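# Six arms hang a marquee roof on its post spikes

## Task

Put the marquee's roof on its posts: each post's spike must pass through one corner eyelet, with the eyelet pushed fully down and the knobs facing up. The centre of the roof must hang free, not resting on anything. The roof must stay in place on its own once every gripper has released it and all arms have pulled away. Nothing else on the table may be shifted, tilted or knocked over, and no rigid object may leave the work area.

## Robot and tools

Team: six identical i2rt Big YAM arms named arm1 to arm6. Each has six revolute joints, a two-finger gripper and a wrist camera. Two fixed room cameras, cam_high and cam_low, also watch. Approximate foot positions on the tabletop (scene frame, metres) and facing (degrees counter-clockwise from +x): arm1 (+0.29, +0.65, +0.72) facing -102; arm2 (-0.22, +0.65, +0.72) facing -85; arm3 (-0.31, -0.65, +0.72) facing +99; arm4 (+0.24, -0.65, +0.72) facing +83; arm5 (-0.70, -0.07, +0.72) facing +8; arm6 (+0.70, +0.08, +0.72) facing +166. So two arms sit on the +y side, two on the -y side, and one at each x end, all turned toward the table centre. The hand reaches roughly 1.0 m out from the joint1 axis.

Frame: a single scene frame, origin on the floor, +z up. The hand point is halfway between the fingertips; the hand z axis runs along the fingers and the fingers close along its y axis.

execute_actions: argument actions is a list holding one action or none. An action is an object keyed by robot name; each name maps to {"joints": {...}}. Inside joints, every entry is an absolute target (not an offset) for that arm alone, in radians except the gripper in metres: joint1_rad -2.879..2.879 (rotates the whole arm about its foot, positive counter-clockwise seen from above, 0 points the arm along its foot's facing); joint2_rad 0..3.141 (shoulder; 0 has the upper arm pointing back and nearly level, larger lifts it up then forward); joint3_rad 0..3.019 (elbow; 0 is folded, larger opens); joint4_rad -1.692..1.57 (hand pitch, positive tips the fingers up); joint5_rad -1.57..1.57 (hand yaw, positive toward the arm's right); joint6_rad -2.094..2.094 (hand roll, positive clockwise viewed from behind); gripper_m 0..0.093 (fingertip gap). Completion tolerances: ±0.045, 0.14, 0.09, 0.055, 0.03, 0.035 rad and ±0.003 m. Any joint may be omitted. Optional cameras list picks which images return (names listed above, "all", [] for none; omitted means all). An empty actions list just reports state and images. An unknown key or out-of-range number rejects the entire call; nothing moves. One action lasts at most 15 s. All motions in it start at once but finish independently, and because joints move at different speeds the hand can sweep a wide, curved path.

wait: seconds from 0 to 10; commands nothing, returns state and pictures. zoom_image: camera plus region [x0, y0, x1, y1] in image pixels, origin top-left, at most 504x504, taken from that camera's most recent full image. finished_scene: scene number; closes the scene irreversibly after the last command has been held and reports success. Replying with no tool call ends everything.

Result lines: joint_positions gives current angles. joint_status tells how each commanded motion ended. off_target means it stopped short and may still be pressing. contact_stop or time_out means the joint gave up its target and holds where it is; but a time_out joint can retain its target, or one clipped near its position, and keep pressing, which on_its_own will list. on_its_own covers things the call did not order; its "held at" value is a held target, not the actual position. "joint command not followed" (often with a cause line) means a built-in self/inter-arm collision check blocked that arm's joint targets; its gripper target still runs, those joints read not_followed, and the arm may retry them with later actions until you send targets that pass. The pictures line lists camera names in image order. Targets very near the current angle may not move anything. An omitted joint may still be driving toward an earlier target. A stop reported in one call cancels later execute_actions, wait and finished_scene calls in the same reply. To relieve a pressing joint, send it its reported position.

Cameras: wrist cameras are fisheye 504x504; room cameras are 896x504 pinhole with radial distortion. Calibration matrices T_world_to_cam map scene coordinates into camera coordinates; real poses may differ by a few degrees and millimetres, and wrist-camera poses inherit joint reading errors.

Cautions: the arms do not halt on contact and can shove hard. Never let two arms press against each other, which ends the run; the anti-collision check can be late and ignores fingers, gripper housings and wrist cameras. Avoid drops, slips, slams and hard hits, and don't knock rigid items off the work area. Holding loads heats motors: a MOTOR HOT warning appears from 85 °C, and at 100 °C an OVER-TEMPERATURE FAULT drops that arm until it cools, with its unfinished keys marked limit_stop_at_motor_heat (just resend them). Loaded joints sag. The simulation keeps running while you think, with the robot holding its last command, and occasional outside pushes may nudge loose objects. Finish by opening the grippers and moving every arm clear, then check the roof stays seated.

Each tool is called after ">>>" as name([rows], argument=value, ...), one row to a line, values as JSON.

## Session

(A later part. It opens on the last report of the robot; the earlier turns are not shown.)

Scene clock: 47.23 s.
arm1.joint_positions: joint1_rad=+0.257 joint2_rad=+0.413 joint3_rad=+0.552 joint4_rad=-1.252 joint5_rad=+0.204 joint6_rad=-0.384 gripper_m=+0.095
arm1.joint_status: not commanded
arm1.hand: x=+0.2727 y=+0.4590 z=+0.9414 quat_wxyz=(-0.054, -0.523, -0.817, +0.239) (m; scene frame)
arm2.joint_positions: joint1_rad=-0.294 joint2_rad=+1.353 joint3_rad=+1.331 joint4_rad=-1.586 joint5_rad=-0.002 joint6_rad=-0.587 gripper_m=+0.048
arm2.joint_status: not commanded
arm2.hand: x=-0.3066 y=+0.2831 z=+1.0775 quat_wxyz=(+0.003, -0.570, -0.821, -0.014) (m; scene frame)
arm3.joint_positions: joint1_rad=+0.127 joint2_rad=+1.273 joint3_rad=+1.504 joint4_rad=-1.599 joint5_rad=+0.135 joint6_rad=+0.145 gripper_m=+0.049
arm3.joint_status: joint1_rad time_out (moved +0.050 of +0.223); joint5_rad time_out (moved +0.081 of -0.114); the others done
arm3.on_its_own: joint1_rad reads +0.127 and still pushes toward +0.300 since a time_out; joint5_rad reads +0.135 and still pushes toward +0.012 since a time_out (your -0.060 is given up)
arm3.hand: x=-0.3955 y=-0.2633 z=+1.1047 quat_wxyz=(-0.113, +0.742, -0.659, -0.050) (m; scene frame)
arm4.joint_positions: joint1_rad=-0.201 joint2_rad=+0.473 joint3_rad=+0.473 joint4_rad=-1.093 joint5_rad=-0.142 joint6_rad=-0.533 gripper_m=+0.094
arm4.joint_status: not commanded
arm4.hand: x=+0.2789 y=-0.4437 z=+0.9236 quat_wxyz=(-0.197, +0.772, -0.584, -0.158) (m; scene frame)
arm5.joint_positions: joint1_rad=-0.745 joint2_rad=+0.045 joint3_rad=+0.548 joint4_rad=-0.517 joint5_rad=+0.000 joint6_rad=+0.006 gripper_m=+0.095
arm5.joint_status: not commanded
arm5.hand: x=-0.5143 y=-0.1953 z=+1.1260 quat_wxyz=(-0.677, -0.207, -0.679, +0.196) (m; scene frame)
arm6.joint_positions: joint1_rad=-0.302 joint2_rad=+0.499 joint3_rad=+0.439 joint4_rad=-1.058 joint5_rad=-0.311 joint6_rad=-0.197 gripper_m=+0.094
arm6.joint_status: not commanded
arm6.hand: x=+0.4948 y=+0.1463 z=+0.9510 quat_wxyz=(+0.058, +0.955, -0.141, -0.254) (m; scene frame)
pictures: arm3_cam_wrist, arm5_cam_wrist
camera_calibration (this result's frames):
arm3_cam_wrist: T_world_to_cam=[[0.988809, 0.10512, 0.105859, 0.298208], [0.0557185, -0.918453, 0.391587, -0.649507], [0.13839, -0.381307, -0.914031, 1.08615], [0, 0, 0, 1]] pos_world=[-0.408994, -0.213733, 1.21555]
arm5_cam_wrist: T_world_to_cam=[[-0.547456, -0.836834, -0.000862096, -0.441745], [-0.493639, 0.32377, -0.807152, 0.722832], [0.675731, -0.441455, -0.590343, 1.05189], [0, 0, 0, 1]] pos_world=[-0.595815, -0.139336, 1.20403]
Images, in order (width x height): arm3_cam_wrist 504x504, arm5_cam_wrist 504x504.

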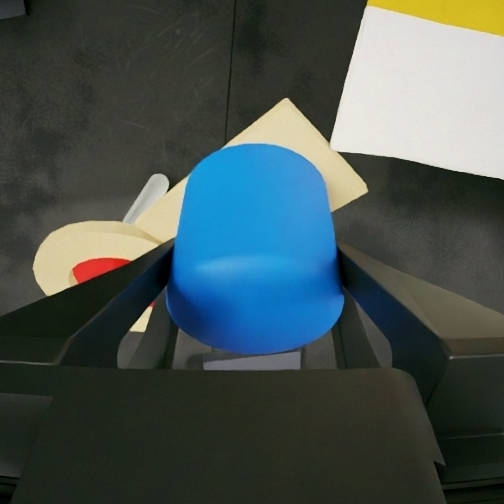

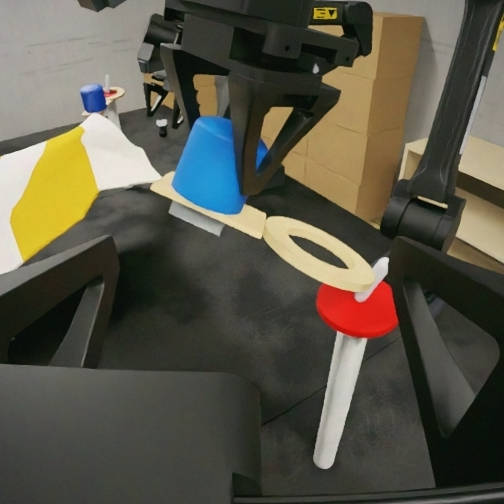

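>>> execute_actions([
  {"arm3":{"joints":{"joint1_rad":0.06,"joint2_rad":1.25,"joint3_rad":1.62,"joint4_rad":-1.69,"joint5_rad":0,"joint6_rad":0.1}}},
], cameras=[])

>>> execute_actions([
  {"arm3":{"joints":{"joint1_rad":0.17}}},
], cameras=["arm3_cam_wrist","arm5_cam_wrist"])

Scene clock: 48.57 s.
arm1.joint_positions: joint1_rad=+0.257 joint2_rad=+0.413 joint3_rad=+0.552 joint4_rad=-1.252 joint5_rad=+0.204 joint6_rad=-0.384 gripper_m=+0.095
arm1.joint_status: not commanded
arm1.hand: x=+0.2727 y=+0.4590 z=+0.9414 quat_wxyz=(-0.054, -0.523, -0.817, +0.239) (m; scene frame)
arm2.joint_positions: joint1_rad=-0.294 joint2_rad=+1.353 joint3_rad=+1.331 joint4_rad=-1.586 joint5_rad=-0.002 joint6_rad=-0.587 gripper_m=+0.048
arm2.joint_status: not commanded
arm2.hand: x=-0.3066 y=+0.2831 z=+1.0775 quat_wxyz=(+0.003, -0.570, -0.821, -0.014) (m; scene frame)
arm3.joint_positions: joint1_rad=+0.053 joint2_rad=+1.259 joint3_rad=+1.554 joint4_rad=-1.679 joint5_rad=+0.013 joint6_rad=+0.133 gripper_m=+0.049
arm3.joint_status: all done
arm3.hand: x=-0.3839 y=-0.2776 z=+1.1254 quat_wxyz=(-0.061, +0.728, -0.679, -0.074) (m; scene frame)
arm4.joint_positions: joint1_rad=-0.201 joint2_rad=+0.473 joint3_rad=+0.473 joint4_rad=-1.093 joint5_rad=-0.142 joint6_rad=-0.533 gripper_m=+0.094
arm4.joint_status: not commanded
arm4.hand: x=+0.2789 y=-0.4437 z=+0.9236 quat_wxyz=(-0.197, +0.772, -0.584, -0.158) (m; scene frame)
arm5.joint_positions: joint1_rad=-0.745 joint2_rad=+0.045 joint3_rad=+0.548 joint4_rad=-0.517 joint5_rad=+0.000 joint6_rad=+0.006 gripper_m=+0.095
arm5.joint_status: not commanded
arm5.hand: x=-0.5143 y=-0.1953 z=+1.1260 quat_wxyz=(-0.677, -0.207, -0.679, +0.196) (m; scene frame)
arm6.joint_positions: joint1_rad=-0.302 joint2_rad=+0.499 joint3_rad=+0.439 joint4_rad=-1.058 joint5_rad=-0.311 joint6_rad=-0.197 gripper_m=+0.094
arm6.joint_status: not commanded
arm6.hand: x=+0.4948 y=+0.1463 z=+0.9510 quat_wxyz=(+0.058, +0.955, -0.141, -0.254) (m; scene frame)
pictures: none
No camera images: the call's "cameras" was empty. Leave "cameras" out to get every camera's image.

Scene clock: 49.37 s.
arm1.joint_positions: joint1_rad=+0.257 joint2_rad=+0.413 joint3_rad=+0.552 joint4_rad=-1.252 joint5_rad=+0.204 joint6_rad=-0.384 gripper_m=+0.095
arm1.joint_status: not commanded
arm1.hand: x=+0.2727 y=+0.4590 z=+0.9414 quat_wxyz=(-0.054, -0.523, -0.817, +0.239) (m; scene frame)
arm2.joint_positions: joint1_rad=-0.294 joint2_rad=+1.353 joint3_rad=+1.331 joint4_rad=-1.586 joint5_rad=-0.002 joint6_rad=-0.587 gripper_m=+0.048
arm2.joint_status: not commanded
arm2.hand: x=-0.3066 y=+0.2831 z=+1.0775 quat_wxyz=(+0.003, -0.570, -0.821, -0.014) (m; scene frame)
arm3.joint_positions: joint1_rad=+0.140 joint2_rad=+1.259 joint3_rad=+1.554 joint4_rad=-1.682 joint5_rad=+0.017 joint6_rad=+0.133 gripper_m=+0.049
arm3.joint_status: all done
arm3.hand: x=-0.4154 y=-0.2860 z=+1.1253 quat_wxyz=(-0.058, +0.757, -0.647, -0.074) (m; scene frame)
arm4.joint_positions: joint1_rad=-0.201 joint2_rad=+0.473 joint3_rad=+0.473 joint4_rad=-1.093 joint5_rad=-0.142 joint6_rad=-0.533 gripper_m=+0.094
arm4.joint_status: not commanded
arm4.hand: x=+0.2789 y=-0.4437 z=+0.9236 quat_wxyz=(-0.197, +0.772, -0.584, -0.158) (m; scene frame)
arm5.joint_positions: joint1_rad=-0.745 joint2_rad=+0.045 joint3_rad=+0.548 joint4_rad=-0.517 joint5_rad=+0.000 joint6_rad=+0.006 gripper_m=+0.095
arm5.joint_status: not commanded
arm5.hand: x=-0.5143 y=-0.1953 z=+1.1260 quat_wxyz=(-0.677, -0.207, -0.679, +0.196) (m; scene frame)
arm6.joint_positions: joint1_rad=-0.302 joint2_rad=+0.499 joint3_rad=+0.439 joint4_rad=-1.058 joint5_rad=-0.311 joint6_rad=-0.197 gripper_m=+0.094
arm6.joint_status: not commanded
arm6.hand: x=+0.4948 y=+0.1463 z=+0.9510 quat_wxyz=(+0.058, +0.955, -0.141, -0.254) (m; scene frame)
pictures: arm3_cam_wrist, arm5_cam_wrist
camera_calibration (this result's frames):
arm3_cam_wrist: T_world_to_cam=[[0.987739, 0.156083, -0.00304519, 0.454771], [0.142385, -0.892711, 0.427543, -0.674441], [0.0640137, -0.422734, -0.90399, 1.04498], [0, 0, 0, 1]] pos_world=[-0.420058, -0.231316, 1.23439]
arm5_cam_wrist: T_world_to_cam=[[-0.547456, -0.836834, -0.000862096, -0.441745], [-0.493639, 0.32377, -0.807152, 0.722832], [0.675731, -0.441455, -0.590343, 1.05189], [0, 0, 0, 1]] pos_world=[-0.595815, -0.139336, 1.20403]
Images, in order (width x height): arm3_cam_wrist 504x504, arm5_cam_wrist 504x504.

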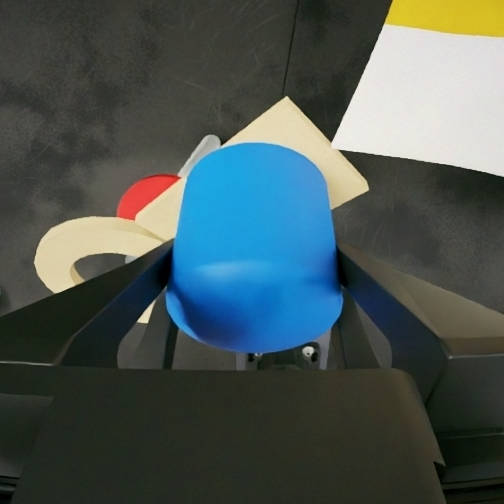

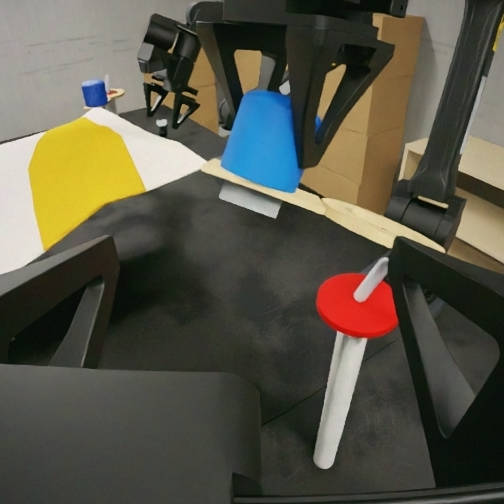

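>>> execute_actions([
  {"arm3":{"joints":{"joint1_rad":0.2,"joint2_rad":1.33,"joint3_rad":1.48}}},
], cameras=["arm3_cam_wrist","arm5_cam_wrist"])

Scene clock: 50.70 s.
arm1.joint_positions: joint1_rad=+0.257 joint2_rad=+0.413 joint3_rad=+0.552 joint4_rad=-1.252 joint5_rad=+0.204 joint6_rad=-0.384 gripper_m=+0.095
arm1.joint_status: not commanded
arm1.hand: x=+0.2727 y=+0.4590 z=+0.9414 quat_wxyz=(-0.054, -0.523, -0.817, +0.239) (m; scene frame)
arm2.joint_positions: joint1_rad=-0.294 joint2_rad=+1.353 joint3_rad=+1.331 joint4_rad=-1.586 joint5_rad=-0.002 joint6_rad=-0.587 gripper_m=+0.048
arm2.joint_status: not commanded
arm2.hand: x=-0.3066 y=+0.2831 z=+1.0775 quat_wxyz=(+0.003, -0.570, -0.821, -0.014) (m; scene frame)
arm3.joint_positions: joint1_rad=+0.156 joint2_rad=+1.341 joint3_rad=+1.476 joint4_rad=-1.685 joint5_rad=+0.017 joint6_rad=+0.133 gripper_m=+0.049
arm3.joint_status: all done
arm3.hand: x=-0.4225 y=-0.2828 z=+1.0643 quat_wxyz=(-0.014, +0.765, -0.643, -0.006) (m; scene frame)
arm4.joint_positions: joint1_rad=-0.201 joint2_rad=+0.473 joint3_rad=+0.473 joint4_rad=-1.093 joint5_rad=-0.142 joint6_rad=-0.533 gripper_m=+0.094
arm4.joint_status: not commanded
arm4.hand: x=+0.2789 y=-0.4437 z=+0.9236 quat_wxyz=(-0.197, +0.772, -0.584, -0.158) (m; scene frame)
arm5.joint_positions: joint1_rad=-0.745 joint2_rad=+0.045 joint3_rad=+0.548 joint4_rad=-0.517 joint5_rad=+0.000 joint6_rad=+0.006 gripper_m=+0.095
arm5.joint_status: not commanded
arm5.hand: x=-0.5143 y=-0.1953 z=+1.1260 quat_wxyz=(-0.677, -0.207, -0.679, +0.196) (m; scene frame)
arm6.joint_positions: joint1_rad=-0.302 joint2_rad=+0.499 joint3_rad=+0.439 joint4_rad=-1.058 joint5_rad=-0.311 joint6_rad=-0.197 gripper_m=+0.094
arm6.joint_status: not commanded
arm6.hand: x=+0.4948 y=+0.1463 z=+0.9510 quat_wxyz=(+0.058, +0.955, -0.141, -0.254) (m; scene frame)
pictures: arm3_cam_wrist, arm5_cam_wrist
camera_calibration (this result's frames):
arm3_cam_wrist: T_world_to_cam=[[0.984806, 0.172611, 0.0190461, 0.441062], [0.131491, -0.812822, 0.567478, -0.77542], [0.113434, -0.556351, -0.823168, 0.888787], [0, 0, 0, 1]] pos_world=[-0.433218, -0.211932, 1.16325]
arm5_cam_wrist: T_world_to_cam=[[-0.547456, -0.836834, -0.000862096, -0.441745], [-0.493639, 0.32377, -0.807152, 0.722832], [0.675731, -0.441455, -0.590343, 1.05189], [0, 0, 0, 1]] pos_world=[-0.595815, -0.139336, 1.20403]
Images, in order (width x height): arm3_cam_wrist 504x504, arm5_cam_wrist 504x504.

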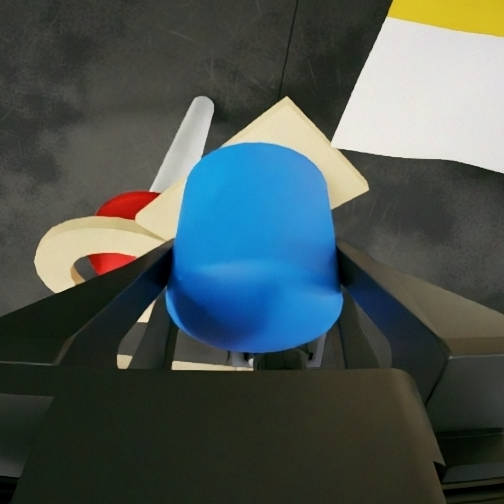

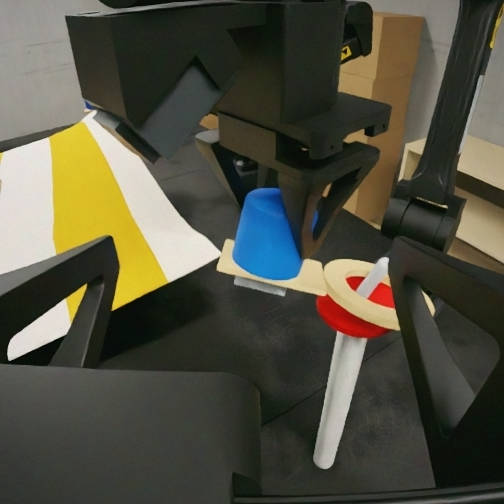

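Spike through. Lower, release.

>>> execute_actions([
  {"arm3":{"joints":{"joint3_rad":1.38,"joint4_rad":-1.62}}},
], cameras=["arm5_cam_wrist"])

>>> execute_actions([
  {"arm3":{"joints":{"gripper_m":0.09}}},
], cameras=[])

>>> execute_actions([
  {"arm3":{"joints":{"joint2_rad":1.1,"joint3_rad":1.4,"joint4_rad":-1.69}},"arm5":{"joints":{"joint1_rad":0.3}}},
], cameras=[])

>>> execute_actions([
  {"arm3":{"joints":{"joint2_rad":0.5,"joint3_rad":0.7,"joint4_rad":-1.68}},"arm2":{"joints":{"joint1_rad":-0.34,"joint2_rad":1.25,"joint3_rad":1.45,"joint4_rad":-1.69}},"arm5":{"joints":{"joint1_rad":0.95}}},
], cameras=["arm5_cam_wrist","arm2_cam_wrist","cam_low"])

Scene clock: 51.90 s.
arm1.joint_positions: joint1_rad=+0.257 joint2_rad=+0.413 joint3_rad=+0.552 joint4_rad=-1.252 joint5_rad=+0.204 joint6_rad=-0.384 gripper_m=+0.095
arm1.joint_status: not commanded
arm1.hand: x=+0.2727 y=+0.4590 z=+0.9414 quat_wxyz=(-0.054, -0.523, -0.817, +0.239) (m; scene frame)
arm2.joint_positions: joint1_rad=-0.294 joint2_rad=+1.353 joint3_rad=+1.331 joint4_rad=-1.586 joint5_rad=-0.002 joint6_rad=-0.587 gripper_m=+0.048
arm2.joint_status: not commanded
arm2.hand: x=-0.3066 y=+0.2831 z=+1.0775 quat_wxyz=(+0.003, -0.570, -0.821, -0.014) (m; scene frame)
arm3.joint_positions: joint1_rad=+0.156 joint2_rad=+1.320 joint3_rad=+1.407 joint4_rad=-1.639 joint5_rad=+0.018 joint6_rad=+0.133 gripper_m=+0.049
arm3.joint_status: all done
arm3.hand: x=-0.4204 y=-0.2890 z=+1.0458 quat_wxyz=(-0.014, +0.765, -0.643, -0.005) (m; scene frame)
arm4.joint_positions: joint1_rad=-0.201 joint2_rad=+0.473 joint3_rad=+0.473 joint4_rad=-1.093 joint5_rad=-0.142 joint6_rad=-0.533 gripper_m=+0.094
arm4.joint_status: not commanded
arm4.hand: x=+0.2789 y=-0.4437 z=+0.9236 quat_wxyz=(-0.197, +0.772, -0.584, -0.158) (m; scene frame)
arm5.joint_positions: joint1_rad=-0.745 joint2_rad=+0.045 joint3_rad=+0.548 joint4_rad=-0.517 joint5_rad=+0.000 joint6_rad=+0.006 gripper_m=+0.095
arm5.joint_status: not commanded
arm5.hand: x=-0.5143 y=-0.1953 z=+1.1260 quat_wxyz=(-0.677, -0.207, -0.679, +0.196) (m; scene frame)
arm6.joint_positions: joint1_rad=-0.302 joint2_rad=+0.499 joint3_rad=+0.439 joint4_rad=-1.058 joint5_rad=-0.311 joint6_rad=-0.197 gripper_m=+0.094
arm6.joint_status: not commanded
arm6.hand: x=+0.4948 y=+0.1463 z=+0.9510 quat_wxyz=(+0.058, +0.955, -0.141, -0.254) (m; scene frame)
pictures: arm5_cam_wrist
camera_calibration (this result's frames):
arm5_cam_wrist: T_world_to_cam=[[-0.547456, -0.836834, -0.000862096, -0.441745], [-0.493639, 0.32377, -0.807152, 0.722832], [0.675731, -0.441455, -0.590343, 1.05189], [0, 0, 0, 1]] pos_world=[-0.595815, -0.139336, 1.20403]
Images, in order (width x height): arm5_cam_wrist 504x504.

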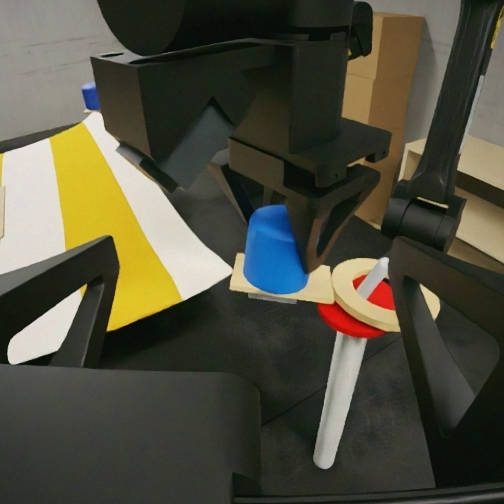

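Scene clock: 52.60 s.
arm1.joint_positions: joint1_rad=+0.257 joint2_rad=+0.413 joint3_rad=+0.552 joint4_rad=-1.252 joint5_rad=+0.204 joint6_rad=-0.384 gripper_m=+0.095
arm1.joint_status: not commanded
arm1.hand: x=+0.2727 y=+0.4590 z=+0.9414 quat_wxyz=(-0.054, -0.523, -0.817, +0.239) (m; scene frame)
arm2.joint_positions: joint1_rad=-0.294 joint2_rad=+1.353 joint3_rad=+1.331 joint4_rad=-1.586 joint5_rad=-0.002 joint6_rad=-0.587 gripper_m=+0.048
arm2.joint_status: not commanded
arm2.hand: x=-0.3066 y=+0.2831 z=+1.0775 quat_wxyz=(+0.003, -0.570, -0.821, -0.014) (m; scene frame)
arm3.joint_positions: joint1_rad=+0.197 joint2_rad=+1.320 joint3_rad=+1.393 joint4_rad=-1.634 joint5_rad=+0.002 joint6_rad=+0.117 gripper_m=+0.090
arm3.joint_status: all done
arm3.hand: x=-0.4370 y=-0.2963 z=+1.0404 quat_wxyz=(-0.005, +0.783, -0.621, -0.005) (m; scene frame)
arm4.joint_positions: joint1_rad=-0.201 joint2_rad=+0.473 joint3_rad=+0.473 joint4_rad=-1.093 joint5_rad=-0.142 joint6_rad=-0.533 gripper_m=+0.094
arm4.joint_status: not commanded
arm4.hand: x=+0.2789 y=-0.4437 z=+0.9236 quat_wxyz=(-0.197, +0.772, -0.584, -0.158) (m; scene frame)
arm5.joint_positions: joint1_rad=-0.745 joint2_rad=+0.045 joint3_rad=+0.548 joint4_rad=-0.517 joint5_rad=+0.000 joint6_rad=+0.006 gripper_m=+0.095
arm5.joint_status: not commanded
arm5.hand: x=-0.5143 y=-0.1953 z=+1.1260 quat_wxyz=(-0.677, -0.207, -0.679, +0.196) (m; scene frame)
arm6.joint_positions: joint1_rad=-0.302 joint2_rad=+0.499 joint3_rad=+0.439 joint4_rad=-1.058 joint5_rad=-0.311 joint6_rad=-0.197 gripper_m=+0.094
arm6.joint_status: not commanded
arm6.hand: x=+0.4948 y=+0.1463 z=+0.9510 quat_wxyz=(+0.058, +0.955, -0.141, -0.254) (m; scene frame)
pictures: none
No camera images: the call's "cameras" was empty. Leave "cameras" out to get every camera's image.

Scene clock: 54.10 s.
arm1.joint_positions: joint1_rad=+0.257 joint2_rad=+0.413 joint3_rad=+0.552 joint4_rad=-1.252 joint5_rad=+0.204 joint6_rad=-0.384 gripper_m=+0.095
arm1.joint_status: not commanded
arm1.hand: x=+0.2727 y=+0.4590 z=+0.9414 quat_wxyz=(-0.054, -0.523, -0.817, +0.239) (m; scene frame)
arm2.joint_positions: joint1_rad=-0.294 joint2_rad=+1.353 joint3_rad=+1.331 joint4_rad=-1.586 joint5_rad=-0.002 joint6_rad=-0.587 gripper_m=+0.048
arm2.joint_status: not commanded
arm2.hand: x=-0.3066 y=+0.2831 z=+1.0775 quat_wxyz=(+0.003, -0.570, -0.821, -0.014) (m; scene frame)
arm3.joint_positions: joint1_rad=+0.197 joint2_rad=+1.098 joint3_rad=+1.393 joint4_rad=-1.681 joint5_rad=+0.002 joint6_rad=+0.116 gripper_m=+0.090
arm3.joint_status: all done
arm3.hand: x=-0.4178 y=-0.3497 z=+1.1116 quat_wxyz=(-0.051, +0.780, -0.618, -0.079) (m; scene frame)
arm4.joint_positions: joint1_rad=-0.201 joint2_rad=+0.473 joint3_rad=+0.473 joint4_rad=-1.093 joint5_rad=-0.142 joint6_rad=-0.533 gripper_m=+0.094
arm4.joint_status: not commanded
arm4.hand: x=+0.2789 y=-0.4437 z=+0.9236 quat_wxyz=(-0.197, +0.772, -0.584, -0.158) (m; scene frame)
arm5.joint_positions: joint1_rad=+0.293 joint2_rad=+0.045 joint3_rad=+0.548 joint4_rad=-0.517 joint5_rad=+0.000 joint6_rad=+0.006 gripper_m=+0.095
arm5.joint_status: all done
arm5.hand: x=-0.5006 y=+0.0297 z=+1.1267 quat_wxyz=(-0.687, +0.160, -0.690, -0.162) (m; scene frame)
arm6.joint_positions: joint1_rad=-0.302 joint2_rad=+0.499 joint3_rad=+0.439 joint4_rad=-1.058 joint5_rad=-0.311 joint6_rad=-0.197 gripper_m=+0.094
arm6.joint_status: not commanded
arm6.hand: x=+0.4948 y=+0.1463 z=+0.9510 quat_wxyz=(+0.058, +0.955, -0.141, -0.254) (m; scene frame)
pictures: none
No camera images: the call's "cameras" was empty. Leave "cameras" out to get every camera's image.

Scene clock: 55.43 s.
arm1.joint_positions: joint1_rad=+0.257 joint2_rad=+0.413 joint3_rad=+0.552 joint4_rad=-1.252 joint5_rad=+0.204 joint6_rad=-0.384 gripper_m=+0.095
arm1.joint_status: not commanded
arm1.hand: x=+0.2727 y=+0.4590 z=+0.9414 quat_wxyz=(-0.054, -0.523, -0.817, +0.239) (m; scene frame)
arm2.joint_positions: joint1_rad=-0.330 joint2_rad=+1.252 joint3_rad=+1.405 joint4_rad=-1.662 joint5_rad=-0.003 joint6_rad=-0.587 gripper_m=+0.048
arm2.joint_status: all done
joint sent to its limit — the command would take arm2.joint4_rad past its lower limit, so that joint was sent only as far as its limit.
arm2.hand: x=-0.3150 y=+0.3049 z=+1.1408 quat_wxyz=(-0.015, -0.585, -0.810, +0.032) (m; scene frame)
arm3.joint_positions: joint1_rad=+0.197 joint2_rad=+0.504 joint3_rad=+0.710 joint4_rad=-1.680 joint5_rad=+0.002 joint6_rad=+0.116 gripper_m=+0.090
arm3.joint_status: all done
arm3.hand: x=-0.3500 y=-0.5372 z=+0.9492 quat_wxyz=(-0.028, +0.783, -0.620, -0.042) (m; scene frame)
arm4.joint_positions: joint1_rad=-0.201 joint2_rad=+0.473 joint3_rad=+0.473 joint4_rad=-1.093 joint5_rad=-0.142 joint6_rad=-0.533 gripper_m=+0.094
arm4.joint_status: not commanded
arm4.hand: x=+0.2789 y=-0.4437 z=+0.9236 quat_wxyz=(-0.197, +0.772, -0.584, -0.158) (m; scene frame)
arm5.joint_positions: joint1_rad=+0.943 joint2_rad=+0.045 joint3_rad=+0.548 joint4_rad=-0.517 joint5_rad=+0.000 joint6_rad=+0.006 gripper_m=+0.095
arm5.joint_status: all done
arm5.hand: x=-0.6029 y=+0.1324 z=+1.1258 quat_wxyz=(-0.599, +0.375, -0.603, -0.370) (m; scene frame)
arm6.joint_positions: joint1_rad=-0.302 joint2_rad=+0.499 joint3_rad=+0.439 joint4_rad=-1.058 joint5_rad=-0.311 joint6_rad=-0.197 gripper_m=+0.094
arm6.joint_status: not commanded
arm6.hand: x=+0.4948 y=+0.1463 z=+0.9510 quat_wxyz=(+0.058, +0.955, -0.141, -0.254) (m; scene frame)
pictures: arm2_cam_wrist, arm5_cam_wrist, cam_low
camera_calibration (this result's frames):
arm2_cam_wrist: T_world_to_cam=[[-0.945664, -0.324891, 0.0128792, -0.211417], [-0.26935, 0.804959, 0.52867, -0.922042], [-0.182127, 0.496475, -0.84873, 0.877056], [0, 0, 0, 1]] pos_world=[-0.288545, 0.238082, 1.23456]
arm5_cam_wrist: T_world_to_cam=[[0.894818, -0.446152, 0.0157766, 0.583077], [-0.252439, -0.534815, -0.806379, 0.831008], [0.368206, 0.71758, -0.591188, 0.918373], [0, 0, 0, 1]] pos_world=[-0.650119, 0.0455708, 1.20384]
Images, in order (width x height): arm2_cam_wrist 504x504, arm5_cam_wrist 504x504, cam_low 896x504.

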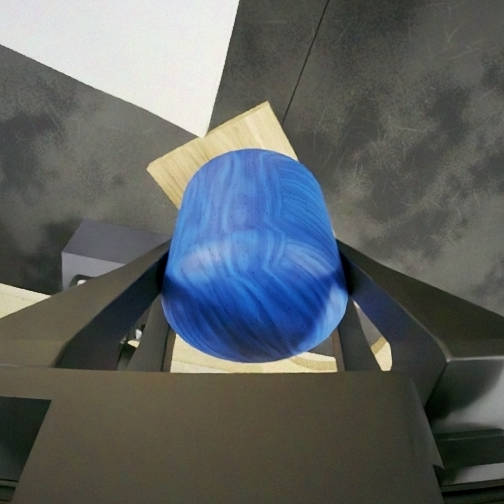

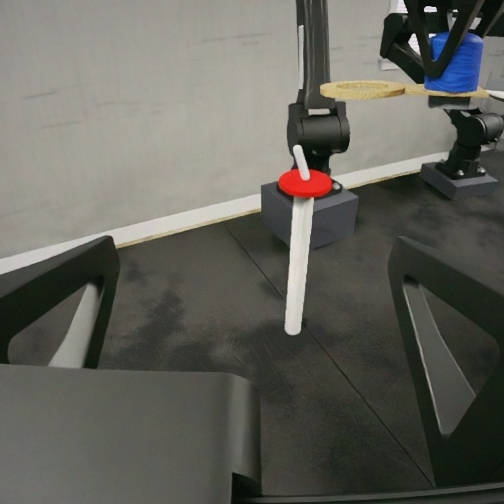

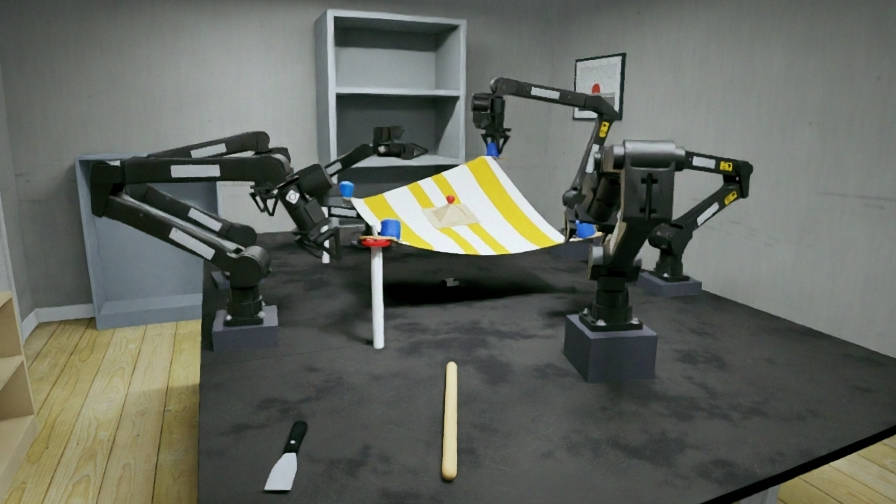

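>>> execute_actions([
  {"arm2":{"joints":{"joint1_rad":-0.44,"joint2_rad":1.29,"joint3_rad":1.4,"joint6_rad":-0.62}}},
], cameras=["arm5_cam_wrist","arm2_cam_wrist","cam_high"])

Scene clock: 57.43 s.
arm1.joint_positions: joint1_rad=+0.257 joint2_rad=+0.413 joint3_rad=+0.552 joint4_rad=-1.252 joint5_rad=+0.204 joint6_rad=-0.384 gripper_m=+0.095
arm1.joint_status: not commanded
arm1.hand: x=+0.2727 y=+0.4590 z=+0.9414 quat_wxyz=(-0.054, -0.523, -0.817, +0.239) (m; scene frame)
arm2.joint_positions: joint1_rad=-0.431 joint2_rad=+1.301 joint3_rad=+1.386 joint4_rad=-1.662 joint5_rad=-0.008 joint6_rad=-0.610 gripper_m=+0.048
arm2.joint_status: all done
arm2.hand: x=-0.3507 y=+0.3111 z=+1.1164 quat_wxyz=(-0.005, -0.616, -0.788, -0.001) (m; scene frame)
arm3.joint_positions: joint1_rad=+0.197 joint2_rad=+0.504 joint3_rad=+0.710 joint4_rad=-1.680 joint5_rad=+0.002 joint6_rad=+0.116 gripper_m=+0.090
arm3.joint_status: not commanded
arm3.hand: x=-0.3500 y=-0.5372 z=+0.9492 quat_wxyz=(-0.028, +0.783, -0.620, -0.042) (m; scene frame)
arm4.joint_positions: joint1_rad=-0.201 joint2_rad=+0.473 joint3_rad=+0.473 joint4_rad=-1.093 joint5_rad=-0.142 joint6_rad=-0.533 gripper_m=+0.094
arm4.joint_status: not commanded
arm4.hand: x=+0.2789 y=-0.4437 z=+0.9236 quat_wxyz=(-0.197, +0.772, -0.584, -0.158) (m; scene frame)
arm5.joint_positions: joint1_rad=+0.943 joint2_rad=+0.045 joint3_rad=+0.548 joint4_rad=-0.517 joint5_rad=+0.000 joint6_rad=+0.006 gripper_m=+0.095
arm5.joint_status: not commanded
arm5.hand: x=-0.6029 y=+0.1324 z=+1.1258 quat_wxyz=(-0.599, +0.375, -0.603, -0.370) (m; scene frame)
arm6.joint_positions: joint1_rad=-0.302 joint2_rad=+0.499 joint3_rad=+0.439 joint4_rad=-1.058 joint5_rad=-0.311 joint6_rad=-0.197 gripper_m=+0.094
arm6.joint_status: not commanded
arm6.hand: x=+0.4948 y=+0.1463 z=+0.9510 quat_wxyz=(+0.058, +0.955, -0.141, -0.254) (m; scene frame)
pictures: arm2_cam_wrist, arm5_cam_wrist, cam_high
camera_calibration (this result's frames):
arm2_cam_wrist: T_world_to_cam=[[-0.967628, -0.25057, -0.0301674, -0.225599], [-0.222095, 0.788639, 0.573344, -0.951963], [-0.119871, 0.561484, -0.818759, 0.814972], [0, 0, 0, 1]] pos_world=[-0.33203, 0.236633, 1.20626]
arm5_cam_wrist: T_world_to_cam=[[0.894818, -0.446152, 0.0157766, 0.583077], [-0.252439, -0.534815, -0.806379, 0.831008], [0.368206, 0.71758, -0.591188, 0.918373], [0, 0, 0, 1]] pos_world=[-0.650119, 0.0455708, 1.20384]
Images, in order (width x height): arm2_cam_wrist 504x504, arm5_cam_wrist 504x504, cam_high 896x504.

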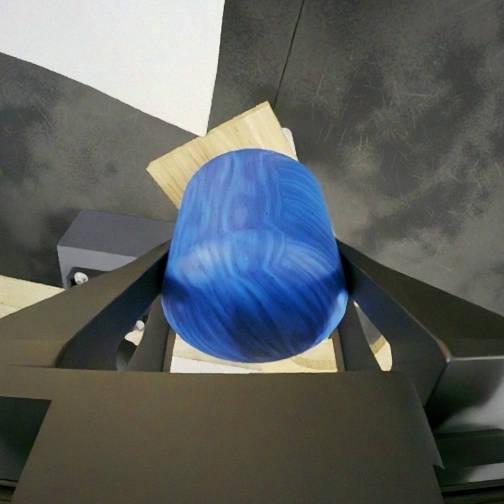

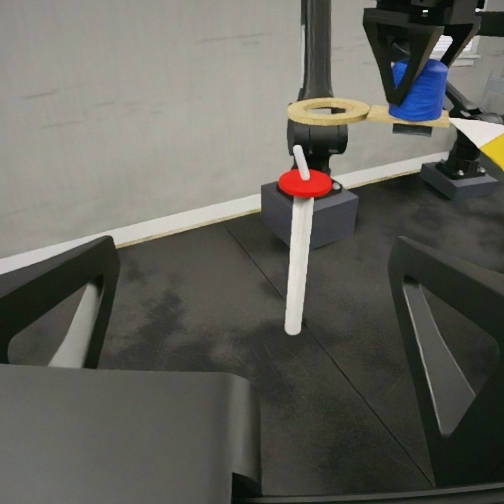

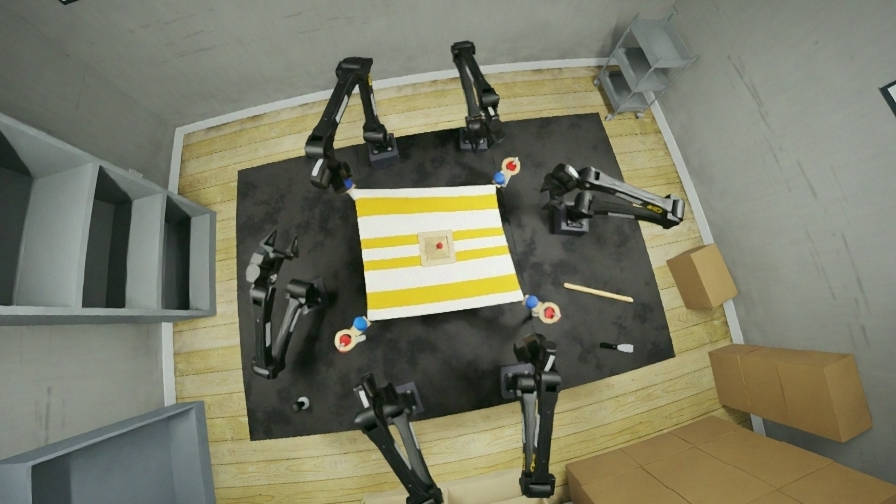

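>>> execute_actions([
  {"arm2":{"joints":{"joint1_rad":-0.46,"joint2_rad":1.27,"joint3_rad":1.3,"joint4_rad":-1.62}}},
], cameras=["arm5_cam_wrist","arm2_cam_wrist","cam_low"])

Scene clock: 58.60 s.
arm1.joint_positions: joint1_rad=+0.257 joint2_rad=+0.413 joint3_rad=+0.552 joint4_rad=-1.252 joint5_rad=+0.204 joint6_rad=-0.384 gripper_m=+0.095
arm1.joint_status: not commanded
arm1.hand: x=+0.2727 y=+0.4590 z=+0.9414 quat_wxyz=(-0.054, -0.523, -0.817, +0.239) (m; scene frame)
arm2.joint_positions: joint1_rad=-0.437 joint2_rad=+1.287 joint3_rad=+1.286 joint4_rad=-1.628 joint5_rad=-0.008 joint6_rad=-0.611 gripper_m=+0.048
arm2.joint_status: all done
arm2.hand: x=-0.3463 y=+0.3273 z=+1.0834 quat_wxyz=(+0.002, -0.618, -0.786, -0.026) (m; scene frame)
arm3.joint_positions: joint1_rad=+0.197 joint2_rad=+0.504 joint3_rad=+0.710 joint4_rad=-1.680 joint5_rad=+0.002 joint6_rad=+0.116 gripper_m=+0.090
arm3.joint_status: not commanded
arm3.hand: x=-0.3500 y=-0.5372 z=+0.9492 quat_wxyz=(-0.028, +0.783, -0.620, -0.042) (m; scene frame)
arm4.joint_positions: joint1_rad=-0.201 joint2_rad=+0.473 joint3_rad=+0.473 joint4_rad=-1.093 joint5_rad=-0.142 joint6_rad=-0.533 gripper_m=+0.094
arm4.joint_status: not commanded
arm4.hand: x=+0.2789 y=-0.4437 z=+0.9236 quat_wxyz=(-0.197, +0.772, -0.584, -0.158) (m; scene frame)
arm5.joint_positions: joint1_rad=+0.943 joint2_rad=+0.045 joint3_rad=+0.548 joint4_rad=-0.517 joint5_rad=+0.000 joint6_rad=+0.006 gripper_m=+0.095
arm5.joint_status: not commanded
arm5.hand: x=-0.6029 y=+0.1324 z=+1.1258 quat_wxyz=(-0.599, +0.375, -0.603, -0.370) (m; scene frame)
arm6.joint_positions: joint1_rad=-0.302 joint2_rad=+0.499 joint3_rad=+0.439 joint4_rad=-1.058 joint5_rad=-0.311 joint6_rad=-0.197 gripper_m=+0.094
arm6.joint_status: not commanded
arm6.hand: x=+0.4948 y=+0.1463 z=+0.9510 quat_wxyz=(+0.058, +0.955, -0.141, -0.254) (m; scene frame)
pictures: arm2_cam_wrist, arm5_cam_wrist, cam_low
camera_calibration (this result's frames):
arm2_cam_wrist: T_world_to_cam=[[-0.967959, -0.24375, -0.0603429, -0.187964], [-0.229494, 0.761182, 0.606576, -0.974434], [-0.101921, 0.600989, -0.792732, 0.74446], [0, 0, 0, 1]] pos_world=[-0.329692, 0.248493, 1.16988]
arm5_cam_wrist: T_world_to_cam=[[0.894818, -0.446152, 0.0157766, 0.583077], [-0.252439, -0.534815, -0.806379, 0.831008], [0.368206, 0.71758, -0.591188, 0.918373], [0, 0, 0, 1]] pos_world=[-0.650119, 0.0455708, 1.20384]
Images, in order (width x height): arm2_cam_wrist 504x504, arm5_cam_wrist 504x504, cam_low 896x504.

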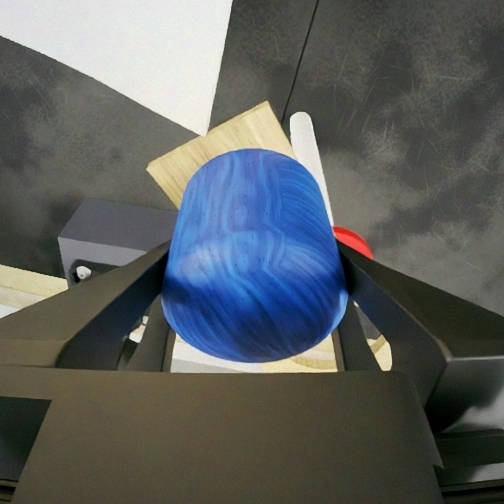

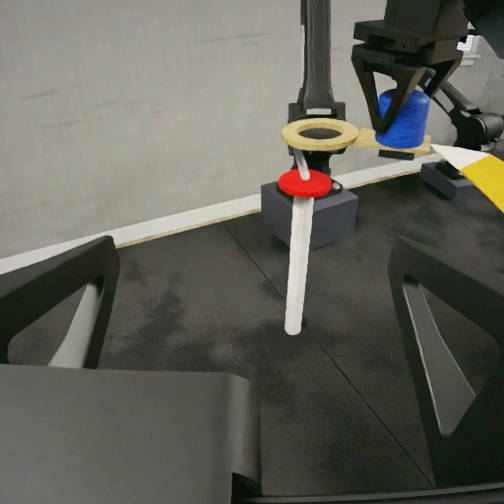

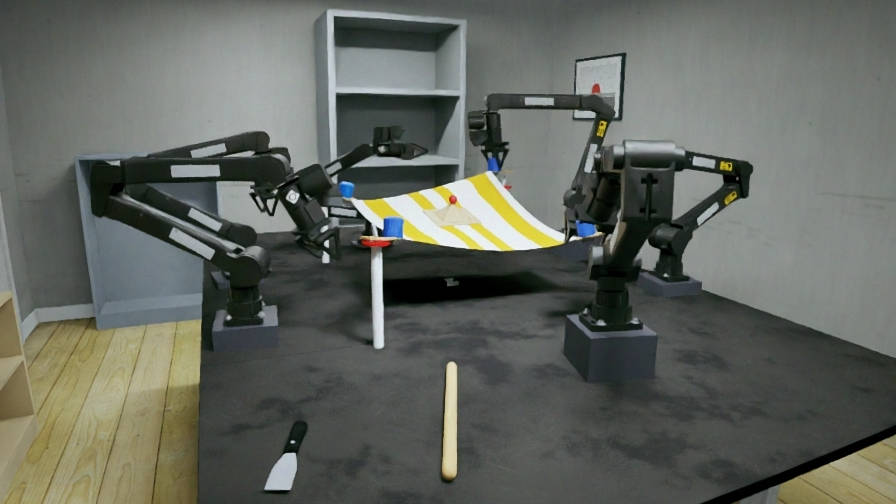

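>>> execute_actions([
  {"arm2":{"joints":{"joint1_rad":-0.51,"joint2_rad":1.31,"joint3_rad":1.27,"joint6_rad":-0.66}},"arm5":{"joints":{"joint2_rad":0.25,"joint3_rad":0.75,"joint4_rad":-0.7}}},
], cameras=["arm5_cam_wrist","arm2_cam_wrist"])

Scene clock: 60.07 s.
arm1.joint_positions: joint1_rad=+0.257 joint2_rad=+0.413 joint3_rad=+0.552 joint4_rad=-1.252 joint5_rad=+0.204 joint6_rad=-0.384 gripper_m=+0.095
arm1.joint_status: not commanded
arm1.hand: x=+0.2727 y=+0.4590 z=+0.9414 quat_wxyz=(-0.054, -0.523, -0.817, +0.239) (m; scene frame)
arm2.joint_positions: joint1_rad=-0.491 joint2_rad=+1.316 joint3_rad=+1.262 joint4_rad=-1.627 joint5_rad=-0.013 joint6_rad=-0.649 gripper_m=+0.048
arm2.joint_status: all done
arm2.hand: x=-0.3621 y=+0.3360 z=+1.0653 quat_wxyz=(+0.004, -0.624, -0.780, -0.052) (m; scene frame)
arm3.joint_positions: joint1_rad=+0.197 joint2_rad=+0.504 joint3_rad=+0.710 joint4_rad=-1.680 joint5_rad=+0.002 joint6_rad=+0.116 gripper_m=+0.090
arm3.joint_status: not commanded
arm3.hand: x=-0.3500 y=-0.5372 z=+0.9492 quat_wxyz=(-0.028, +0.783, -0.620, -0.042) (m; scene frame)
arm4.joint_positions: joint1_rad=-0.201 joint2_rad=+0.473 joint3_rad=+0.473 joint4_rad=-1.093 joint5_rad=-0.142 joint6_rad=-0.533 gripper_m=+0.094
arm4.joint_status: not commanded
arm4.hand: x=+0.2789 y=-0.4437 z=+0.9236 quat_wxyz=(-0.197, +0.772, -0.584, -0.158) (m; scene frame)
arm5.joint_positions: joint1_rad=+0.943 joint2_rad=+0.256 joint3_rad=+0.693 joint4_rad=-0.693 joint5_rad=+0.000 joint6_rad=+0.006 gripper_m=+0.095
arm5.joint_status: all done
arm5.hand: x=-0.5897 y=+0.1589 z=+1.1214 quat_wxyz=(-0.523, +0.416, -0.671, -0.322) (m; scene frame)
arm6.joint_positions: joint1_rad=-0.302 joint2_rad=+0.499 joint3_rad=+0.439 joint4_rad=-1.058 joint5_rad=-0.311 joint6_rad=-0.197 gripper_m=+0.094
arm6.joint_status: not commanded
arm6.hand: x=+0.4948 y=+0.1463 z=+0.9510 quat_wxyz=(+0.058, +0.955, -0.141, -0.254) (m; scene frame)
pictures: arm2_cam_wrist, arm5_cam_wrist
camera_calibration (this result's frames):
arm2_cam_wrist: T_world_to_cam=[[-0.969757, -0.223715, -0.0975887, -0.169954], [-0.233947, 0.738018, 0.632928, -0.995642], [-0.0695731, 0.636617, -0.768035, 0.696717], [0, 0, 0, 1]] pos_world=[-0.349269, 0.253239, 1.14869]
arm5_cam_wrist: T_world_to_cam=[[0.895576, -0.444621, 0.0159823, 0.583131], [-0.331872, -0.691535, -0.641592, 0.638239], [0.296318, 0.56929, -0.76688, 1.07009], [0, 0, 0, 1]] pos_world=[-0.627511, 0.0914441, 1.2208]
Images, in order (width x height): arm2_cam_wrist 504x504, arm5_cam_wrist 504x504.

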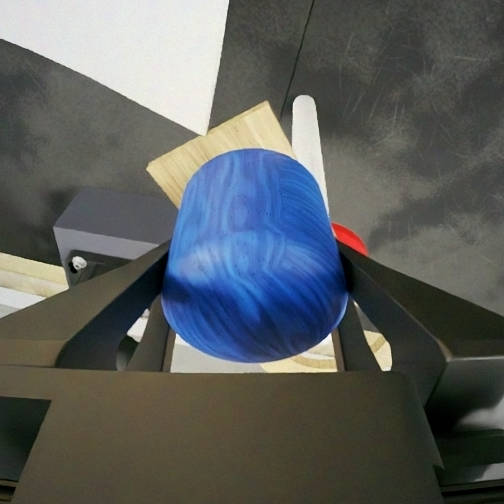

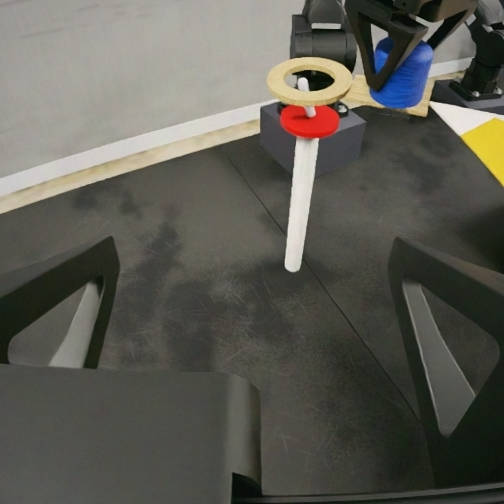

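>>> zoom_image(camera="arm5_cam_wrist", region=[230,30,450,160])

Region (230, 30, 450, 160) of arm5_cam_wrist's 504x504 image, scaled by 2.291, with more detail than that image has; it fills the top 298 rows of this view, and the rest is white.

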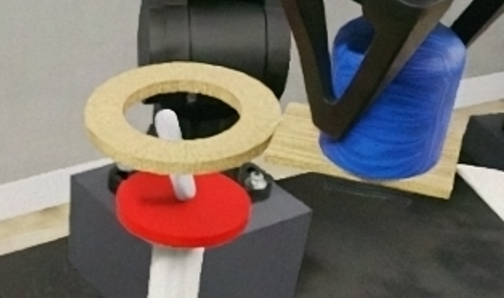

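In. Lower, release, retreat.

>>> execute_actions([
  {"arm2":{"joints":{"joint3_rad":1.17,"joint4_rad":-1.5,"joint2_rad":1.29}}},
], cameras=["arm5_cam_wrist"])

>>> execute_actions([
  {"arm2":{"joints":{"gripper_m":0.09}}},
], cameras=[])

>>> execute_actions([
  {"arm2":{"joints":{"joint2_rad":1.1,"joint3_rad":1.35,"joint4_rad":-1.69}},"arm5":{"joints":{"joint1_rad":0.2,"joint2_rad":0.1,"joint3_rad":0.55}}},
], cameras=[])

>>> execute_actions([
  {"arm2":{"joints":{"joint2_rad":0.7,"joint3_rad":1.0,"joint4_rad":-1.6}}},
], cameras=["cam_high","cam_low","arm2_cam_wrist","arm3_cam_wrist"])

Scene clock: 61.37 s.
arm1.joint_positions: joint1_rad=+0.257 joint2_rad=+0.413 joint3_rad=+0.552 joint4_rad=-1.252 joint5_rad=+0.204 joint6_rad=-0.384 gripper_m=+0.095
arm1.joint_status: not commanded
arm1.hand: x=+0.2727 y=+0.4590 z=+0.9414 quat_wxyz=(-0.054, -0.523, -0.817, +0.239) (m; scene frame)
arm2.joint_positions: joint1_rad=-0.491 joint2_rad=+1.306 joint3_rad=+1.158 joint4_rad=-1.507 joint5_rad=-0.013 joint6_rad=-0.649 gripper_m=+0.048
arm2.joint_status: all done
arm2.hand: x=-0.3616 y=+0.3368 z=+1.0286 quat_wxyz=(+0.001, -0.624, -0.780, -0.039) (m; scene frame)
arm3.joint_positions: joint1_rad=+0.197 joint2_rad=+0.504 joint3_rad=+0.710 joint4_rad=-1.680 joint5_rad=+0.002 joint6_rad=+0.116 gripper_m=+0.090
arm3.joint_status: not commanded
arm3.hand: x=-0.3500 y=-0.5372 z=+0.9492 quat_wxyz=(-0.028, +0.783, -0.620, -0.042) (m; scene frame)
arm4.joint_positions: joint1_rad=-0.201 joint2_rad=+0.473 joint3_rad=+0.473 joint4_rad=-1.093 joint5_rad=-0.142 joint6_rad=-0.533 gripper_m=+0.094
arm4.joint_status: not commanded
arm4.hand: x=+0.2789 y=-0.4437 z=+0.9236 quat_wxyz=(-0.197, +0.772, -0.584, -0.158) (m; scene frame)
arm5.joint_positions: joint1_rad=+0.943 joint2_rad=+0.256 joint3_rad=+0.693 joint4_rad=-0.693 joint5_rad=+0.000 joint6_rad=+0.006 gripper_m=+0.095
arm5.joint_status: not commanded
arm5.hand: x=-0.5897 y=+0.1589 z=+1.1214 quat_wxyz=(-0.523, +0.416, -0.671, -0.322) (m; scene frame)
arm6.joint_positions: joint1_rad=-0.302 joint2_rad=+0.499 joint3_rad=+0.439 joint4_rad=-1.058 joint5_rad=-0.311 joint6_rad=-0.197 gripper_m=+0.094
arm6.joint_status: not commanded
arm6.hand: x=+0.4948 y=+0.1463 z=+0.9510 quat_wxyz=(+0.058, +0.955, -0.141, -0.254) (m; scene frame)
pictures: arm5_cam_wrist
camera_calibration (this result's frames):
arm5_cam_wrist: T_world_to_cam=[[0.895576, -0.444621, 0.0159823, 0.583131], [-0.331872, -0.691535, -0.641592, 0.638239], [0.296318, 0.56929, -0.76688, 1.07009], [0, 0, 0, 1]] pos_world=[-0.627511, 0.0914441, 1.2208]
Images, in order (width x height): arm5_cam_wrist 504x504.

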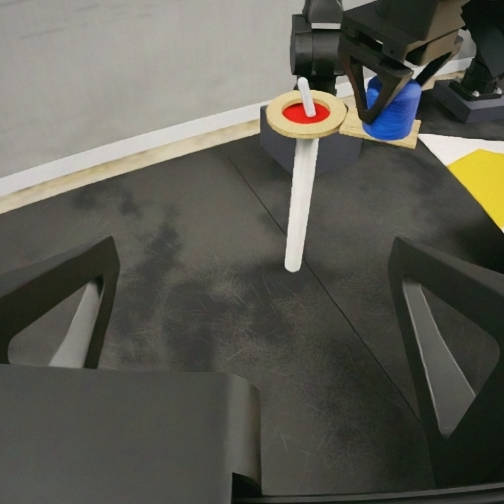

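Scene clock: 62.00 s.
arm1.joint_positions: joint1_rad=+0.257 joint2_rad=+0.413 joint3_rad=+0.552 joint4_rad=-1.252 joint5_rad=+0.204 joint6_rad=-0.384 gripper_m=+0.095
arm1.joint_status: not commanded
arm1.hand: x=+0.2727 y=+0.4590 z=+0.9414 quat_wxyz=(-0.054, -0.523, -0.817, +0.239) (m; scene frame)
arm2.joint_positions: joint1_rad=-0.500 joint2_rad=+1.302 joint3_rad=+1.158 joint4_rad=-1.507 joint5_rad=-0.002 joint6_rad=-0.649 gripper_m=+0.090
arm2.joint_status: all done
arm2.hand: x=-0.3659 y=+0.3391 z=+1.0299 quat_wxyz=(+0.006, -0.627, -0.778, -0.036) (m; scene frame)
arm3.joint_positions: joint1_rad=+0.197 joint2_rad=+0.504 joint3_rad=+0.710 joint4_rad=-1.680 joint5_rad=+0.002 joint6_rad=+0.116 gripper_m=+0.090
arm3.joint_status: not commanded
arm3.hand: x=-0.3500 y=-0.5372 z=+0.9492 quat_wxyz=(-0.028, +0.783, -0.620, -0.042) (m; scene frame)
arm4.joint_positions: joint1_rad=-0.201 joint2_rad=+0.473 joint3_rad=+0.473 joint4_rad=-1.093 joint5_rad=-0.142 joint6_rad=-0.533 gripper_m=+0.094
arm4.joint_status: not commanded
arm4.hand: x=+0.2789 y=-0.4437 z=+0.9236 quat_wxyz=(-0.197, +0.772, -0.584, -0.158) (m; scene frame)
arm5.joint_positions: joint1_rad=+0.943 joint2_rad=+0.256 joint3_rad=+0.693 joint4_rad=-0.693 joint5_rad=+0.000 joint6_rad=+0.006 gripper_m=+0.095
arm5.joint_status: not commanded
arm5.hand: x=-0.5897 y=+0.1589 z=+1.1214 quat_wxyz=(-0.523, +0.416, -0.671, -0.322) (m; scene frame)
arm6.joint_positions: joint1_rad=-0.302 joint2_rad=+0.499 joint3_rad=+0.439 joint4_rad=-1.058 joint5_rad=-0.311 joint6_rad=-0.197 gripper_m=+0.094
arm6.joint_status: not commanded
arm6.hand: x=+0.4948 y=+0.1463 z=+0.9510 quat_wxyz=(+0.058, +0.955, -0.141, -0.254) (m; scene frame)
pictures: none
No camera images: the call's "cameras" was empty. Leave "cameras" out to get every camera's image.

Scene clock: 63.33 s.
arm1.joint_positions: joint1_rad=+0.257 joint2_rad=+0.413 joint3_rad=+0.552 joint4_rad=-1.252 joint5_rad=+0.204 joint6_rad=-0.384 gripper_m=+0.095
arm1.joint_status: not commanded
arm1.hand: x=+0.2727 y=+0.4590 z=+0.9414 quat_wxyz=(-0.054, -0.523, -0.817, +0.239) (m; scene frame)
arm2.joint_positions: joint1_rad=-0.500 joint2_rad=+1.099 joint3_rad=+1.331 joint4_rad=-1.668 joint5_rad=-0.002 joint6_rad=-0.649 gripper_m=+0.090
arm2.joint_status: all done
joint sent to its limit — the command would take arm2.joint4_rad past its lower limit, so that joint was sent only as far as its limit.
arm2.hand: x=-0.3532 y=+0.3675 z=+1.1587 quat_wxyz=(-0.020, -0.626, -0.776, +0.068) (m; scene frame)
arm3.joint_positions: joint1_rad=+0.197 joint2_rad=+0.504 joint3_rad=+0.710 joint4_rad=-1.680 joint5_rad=+0.002 joint6_rad=+0.116 gripper_m=+0.090
arm3.joint_status: not commanded
arm3.hand: x=-0.3500 y=-0.5372 z=+0.9492 quat_wxyz=(-0.028, +0.783, -0.620, -0.042) (m; scene frame)
arm4.joint_positions: joint1_rad=-0.201 joint2_rad=+0.473 joint3_rad=+0.473 joint4_rad=-1.093 joint5_rad=-0.142 joint6_rad=-0.533 gripper_m=+0.094
arm4.joint_status: not commanded
arm4.hand: x=+0.2789 y=-0.4437 z=+0.9236 quat_wxyz=(-0.197, +0.772, -0.584, -0.158) (m; scene frame)
arm5.joint_positions: joint1_rad=+0.207 joint2_rad=+0.094 joint3_rad=+0.541 joint4_rad=-0.697 joint5_rad=+0.000 joint6_rad=+0.006 gripper_m=+0.095
arm5.joint_status: all done
arm5.hand: x=-0.4859 y=+0.0142 z=+1.0686 quat_wxyz=(-0.607, +0.144, -0.773, -0.116) (m; scene frame)
arm6.joint_positions: joint1_rad=-0.302 joint2_rad=+0.499 joint3_rad=+0.439 joint4_rad=-1.058 joint5_rad=-0.311 joint6_rad=-0.197 gripper_m=+0.094
arm6.joint_status: not commanded
arm6.hand: x=+0.4948 y=+0.1463 z=+0.9510 quat_wxyz=(+0.058, +0.955, -0.141, -0.254) (m; scene frame)
pictures: none
No camera images: the call's "cameras" was empty. Leave "cameras" out to get every camera's image.

Scene clock: 64.57 s.
arm1.joint_positions: joint1_rad=+0.257 joint2_rad=+0.413 joint3_rad=+0.552 joint4_rad=-1.252 joint5_rad=+0.204 joint6_rad=-0.384 gripper_m=+0.095
arm1.joint_status: not commanded
arm1.hand: x=+0.2727 y=+0.4590 z=+0.9414 quat_wxyz=(-0.054, -0.523, -0.817, +0.239) (m; scene frame)
arm2.joint_positions: joint1_rad=-0.500 joint2_rad=+0.693 joint3_rad=+1.000 joint4_rad=-1.615 joint5_rad=-0.002 joint6_rad=-0.649 gripper_m=+0.090
arm2.joint_status: all done
arm2.hand: x=-0.3055 y=+0.4695 z=+1.1177 quat_wxyz=(-0.035, -0.622, -0.771, +0.130) (m; scene frame)
arm3.joint_positions: joint1_rad=+0.197 joint2_rad=+0.504 joint3_rad=+0.710 joint4_rad=-1.680 joint5_rad=+0.002 joint6_rad=+0.116 gripper_m=+0.090
arm3.joint_status: not commanded
arm3.hand: x=-0.3500 y=-0.5372 z=+0.9492 quat_wxyz=(-0.028, +0.783, -0.620, -0.042) (m; scene frame)
arm4.joint_positions: joint1_rad=-0.201 joint2_rad=+0.473 joint3_rad=+0.473 joint4_rad=-1.093 joint5_rad=-0.142 joint6_rad=-0.533 gripper_m=+0.094
arm4.joint_status: not commanded
arm4.hand: x=+0.2789 y=-0.4437 z=+0.9236 quat_wxyz=(-0.197, +0.772, -0.584, -0.158) (m; scene frame)
arm5.joint_positions: joint1_rad=+0.207 joint2_rad=+0.094 joint3_rad=+0.541 joint4_rad=-0.697 joint5_rad=+0.000 joint6_rad=+0.006 gripper_m=+0.095
arm5.joint_status: not commanded
arm5.hand: x=-0.4859 y=+0.0142 z=+1.0686 quat_wxyz=(-0.607, +0.144, -0.773, -0.116) (m; scene frame)
arm6.joint_positions: joint1_rad=-0.302 joint2_rad=+0.499 joint3_rad=+0.439 joint4_rad=-1.058 joint5_rad=-0.311 joint6_rad=-0.197 gripper_m=+0.094
arm6.joint_status: not commanded
arm6.hand: x=+0.4948 y=+0.1463 z=+0.9510 quat_wxyz=(+0.058, +0.955, -0.141, -0.254) (m; scene frame)
pictures: arm2_cam_wrist, arm3_cam_wrist, cam_high, cam_low
camera_calibration (this result's frames):
arm2_cam_wrist: T_world_to_cam=[[-0.968633, -0.206899, 0.137632, -0.350497], [-0.139934, 0.911853, 0.385932, -0.890904], [-0.205349, 0.354567, -0.912203, 0.907973], [0, 0, 0, 1]] pos_world=[-0.27772, 0.417918, 1.22032]
arm3_cam_wrist: T_world_to_cam=[[0.973311, 0.229459, -0.00377786, 0.463922], [0.199782, -0.8391, 0.505963, -0.858289], [0.112928, -0.493214, -0.862547, 0.715321], [0, 0, 0, 1]] pos_world=[-0.360849, -0.473835, 1.05301]
Images, in order (width x height): arm2_cam_wrist 504x504, arm3_cam_wrist 504x504, cam_high 896x504, cam_low 896x504.

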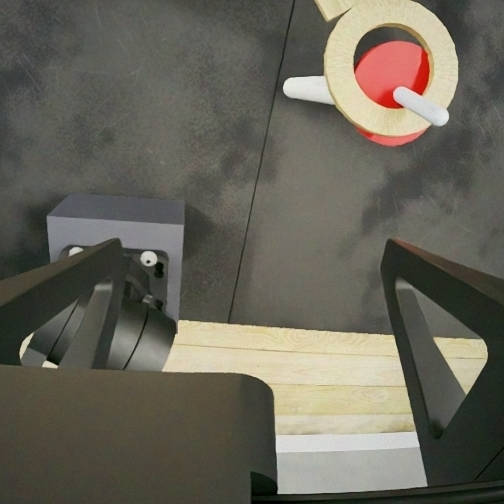

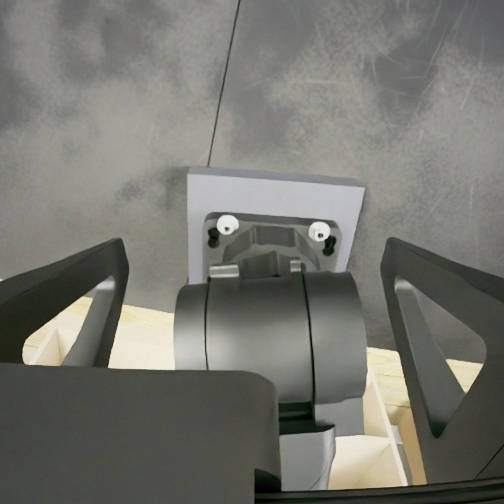

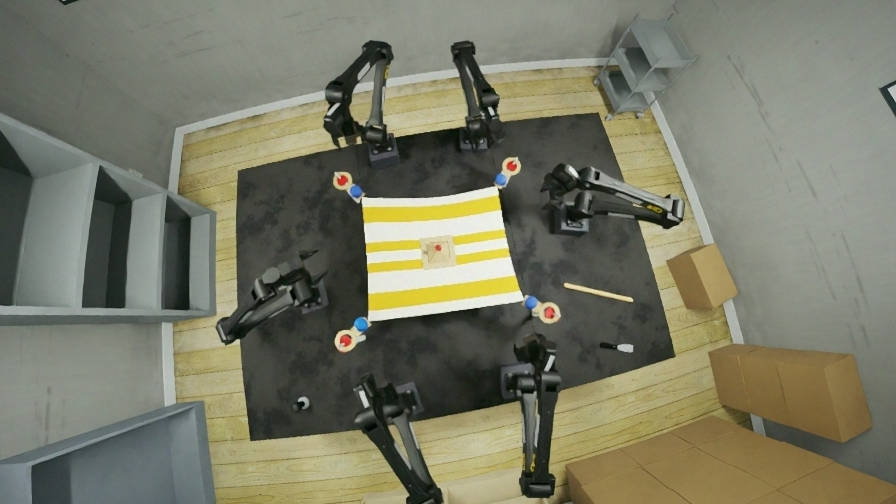

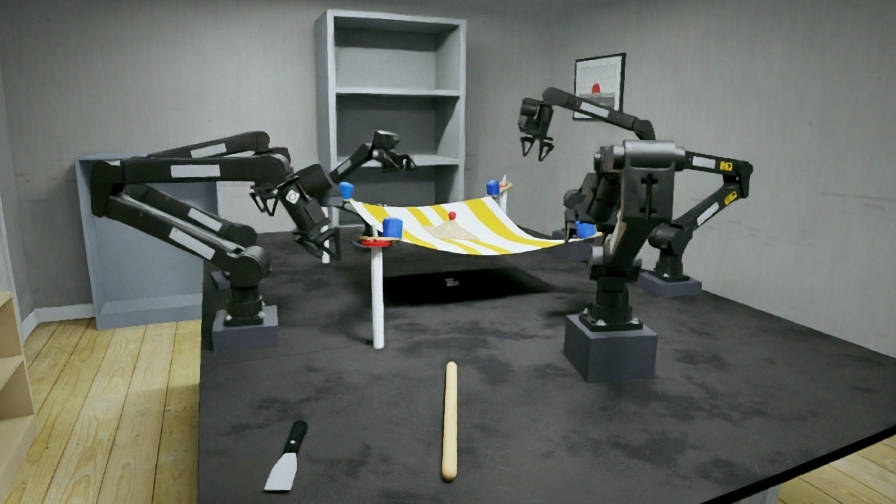

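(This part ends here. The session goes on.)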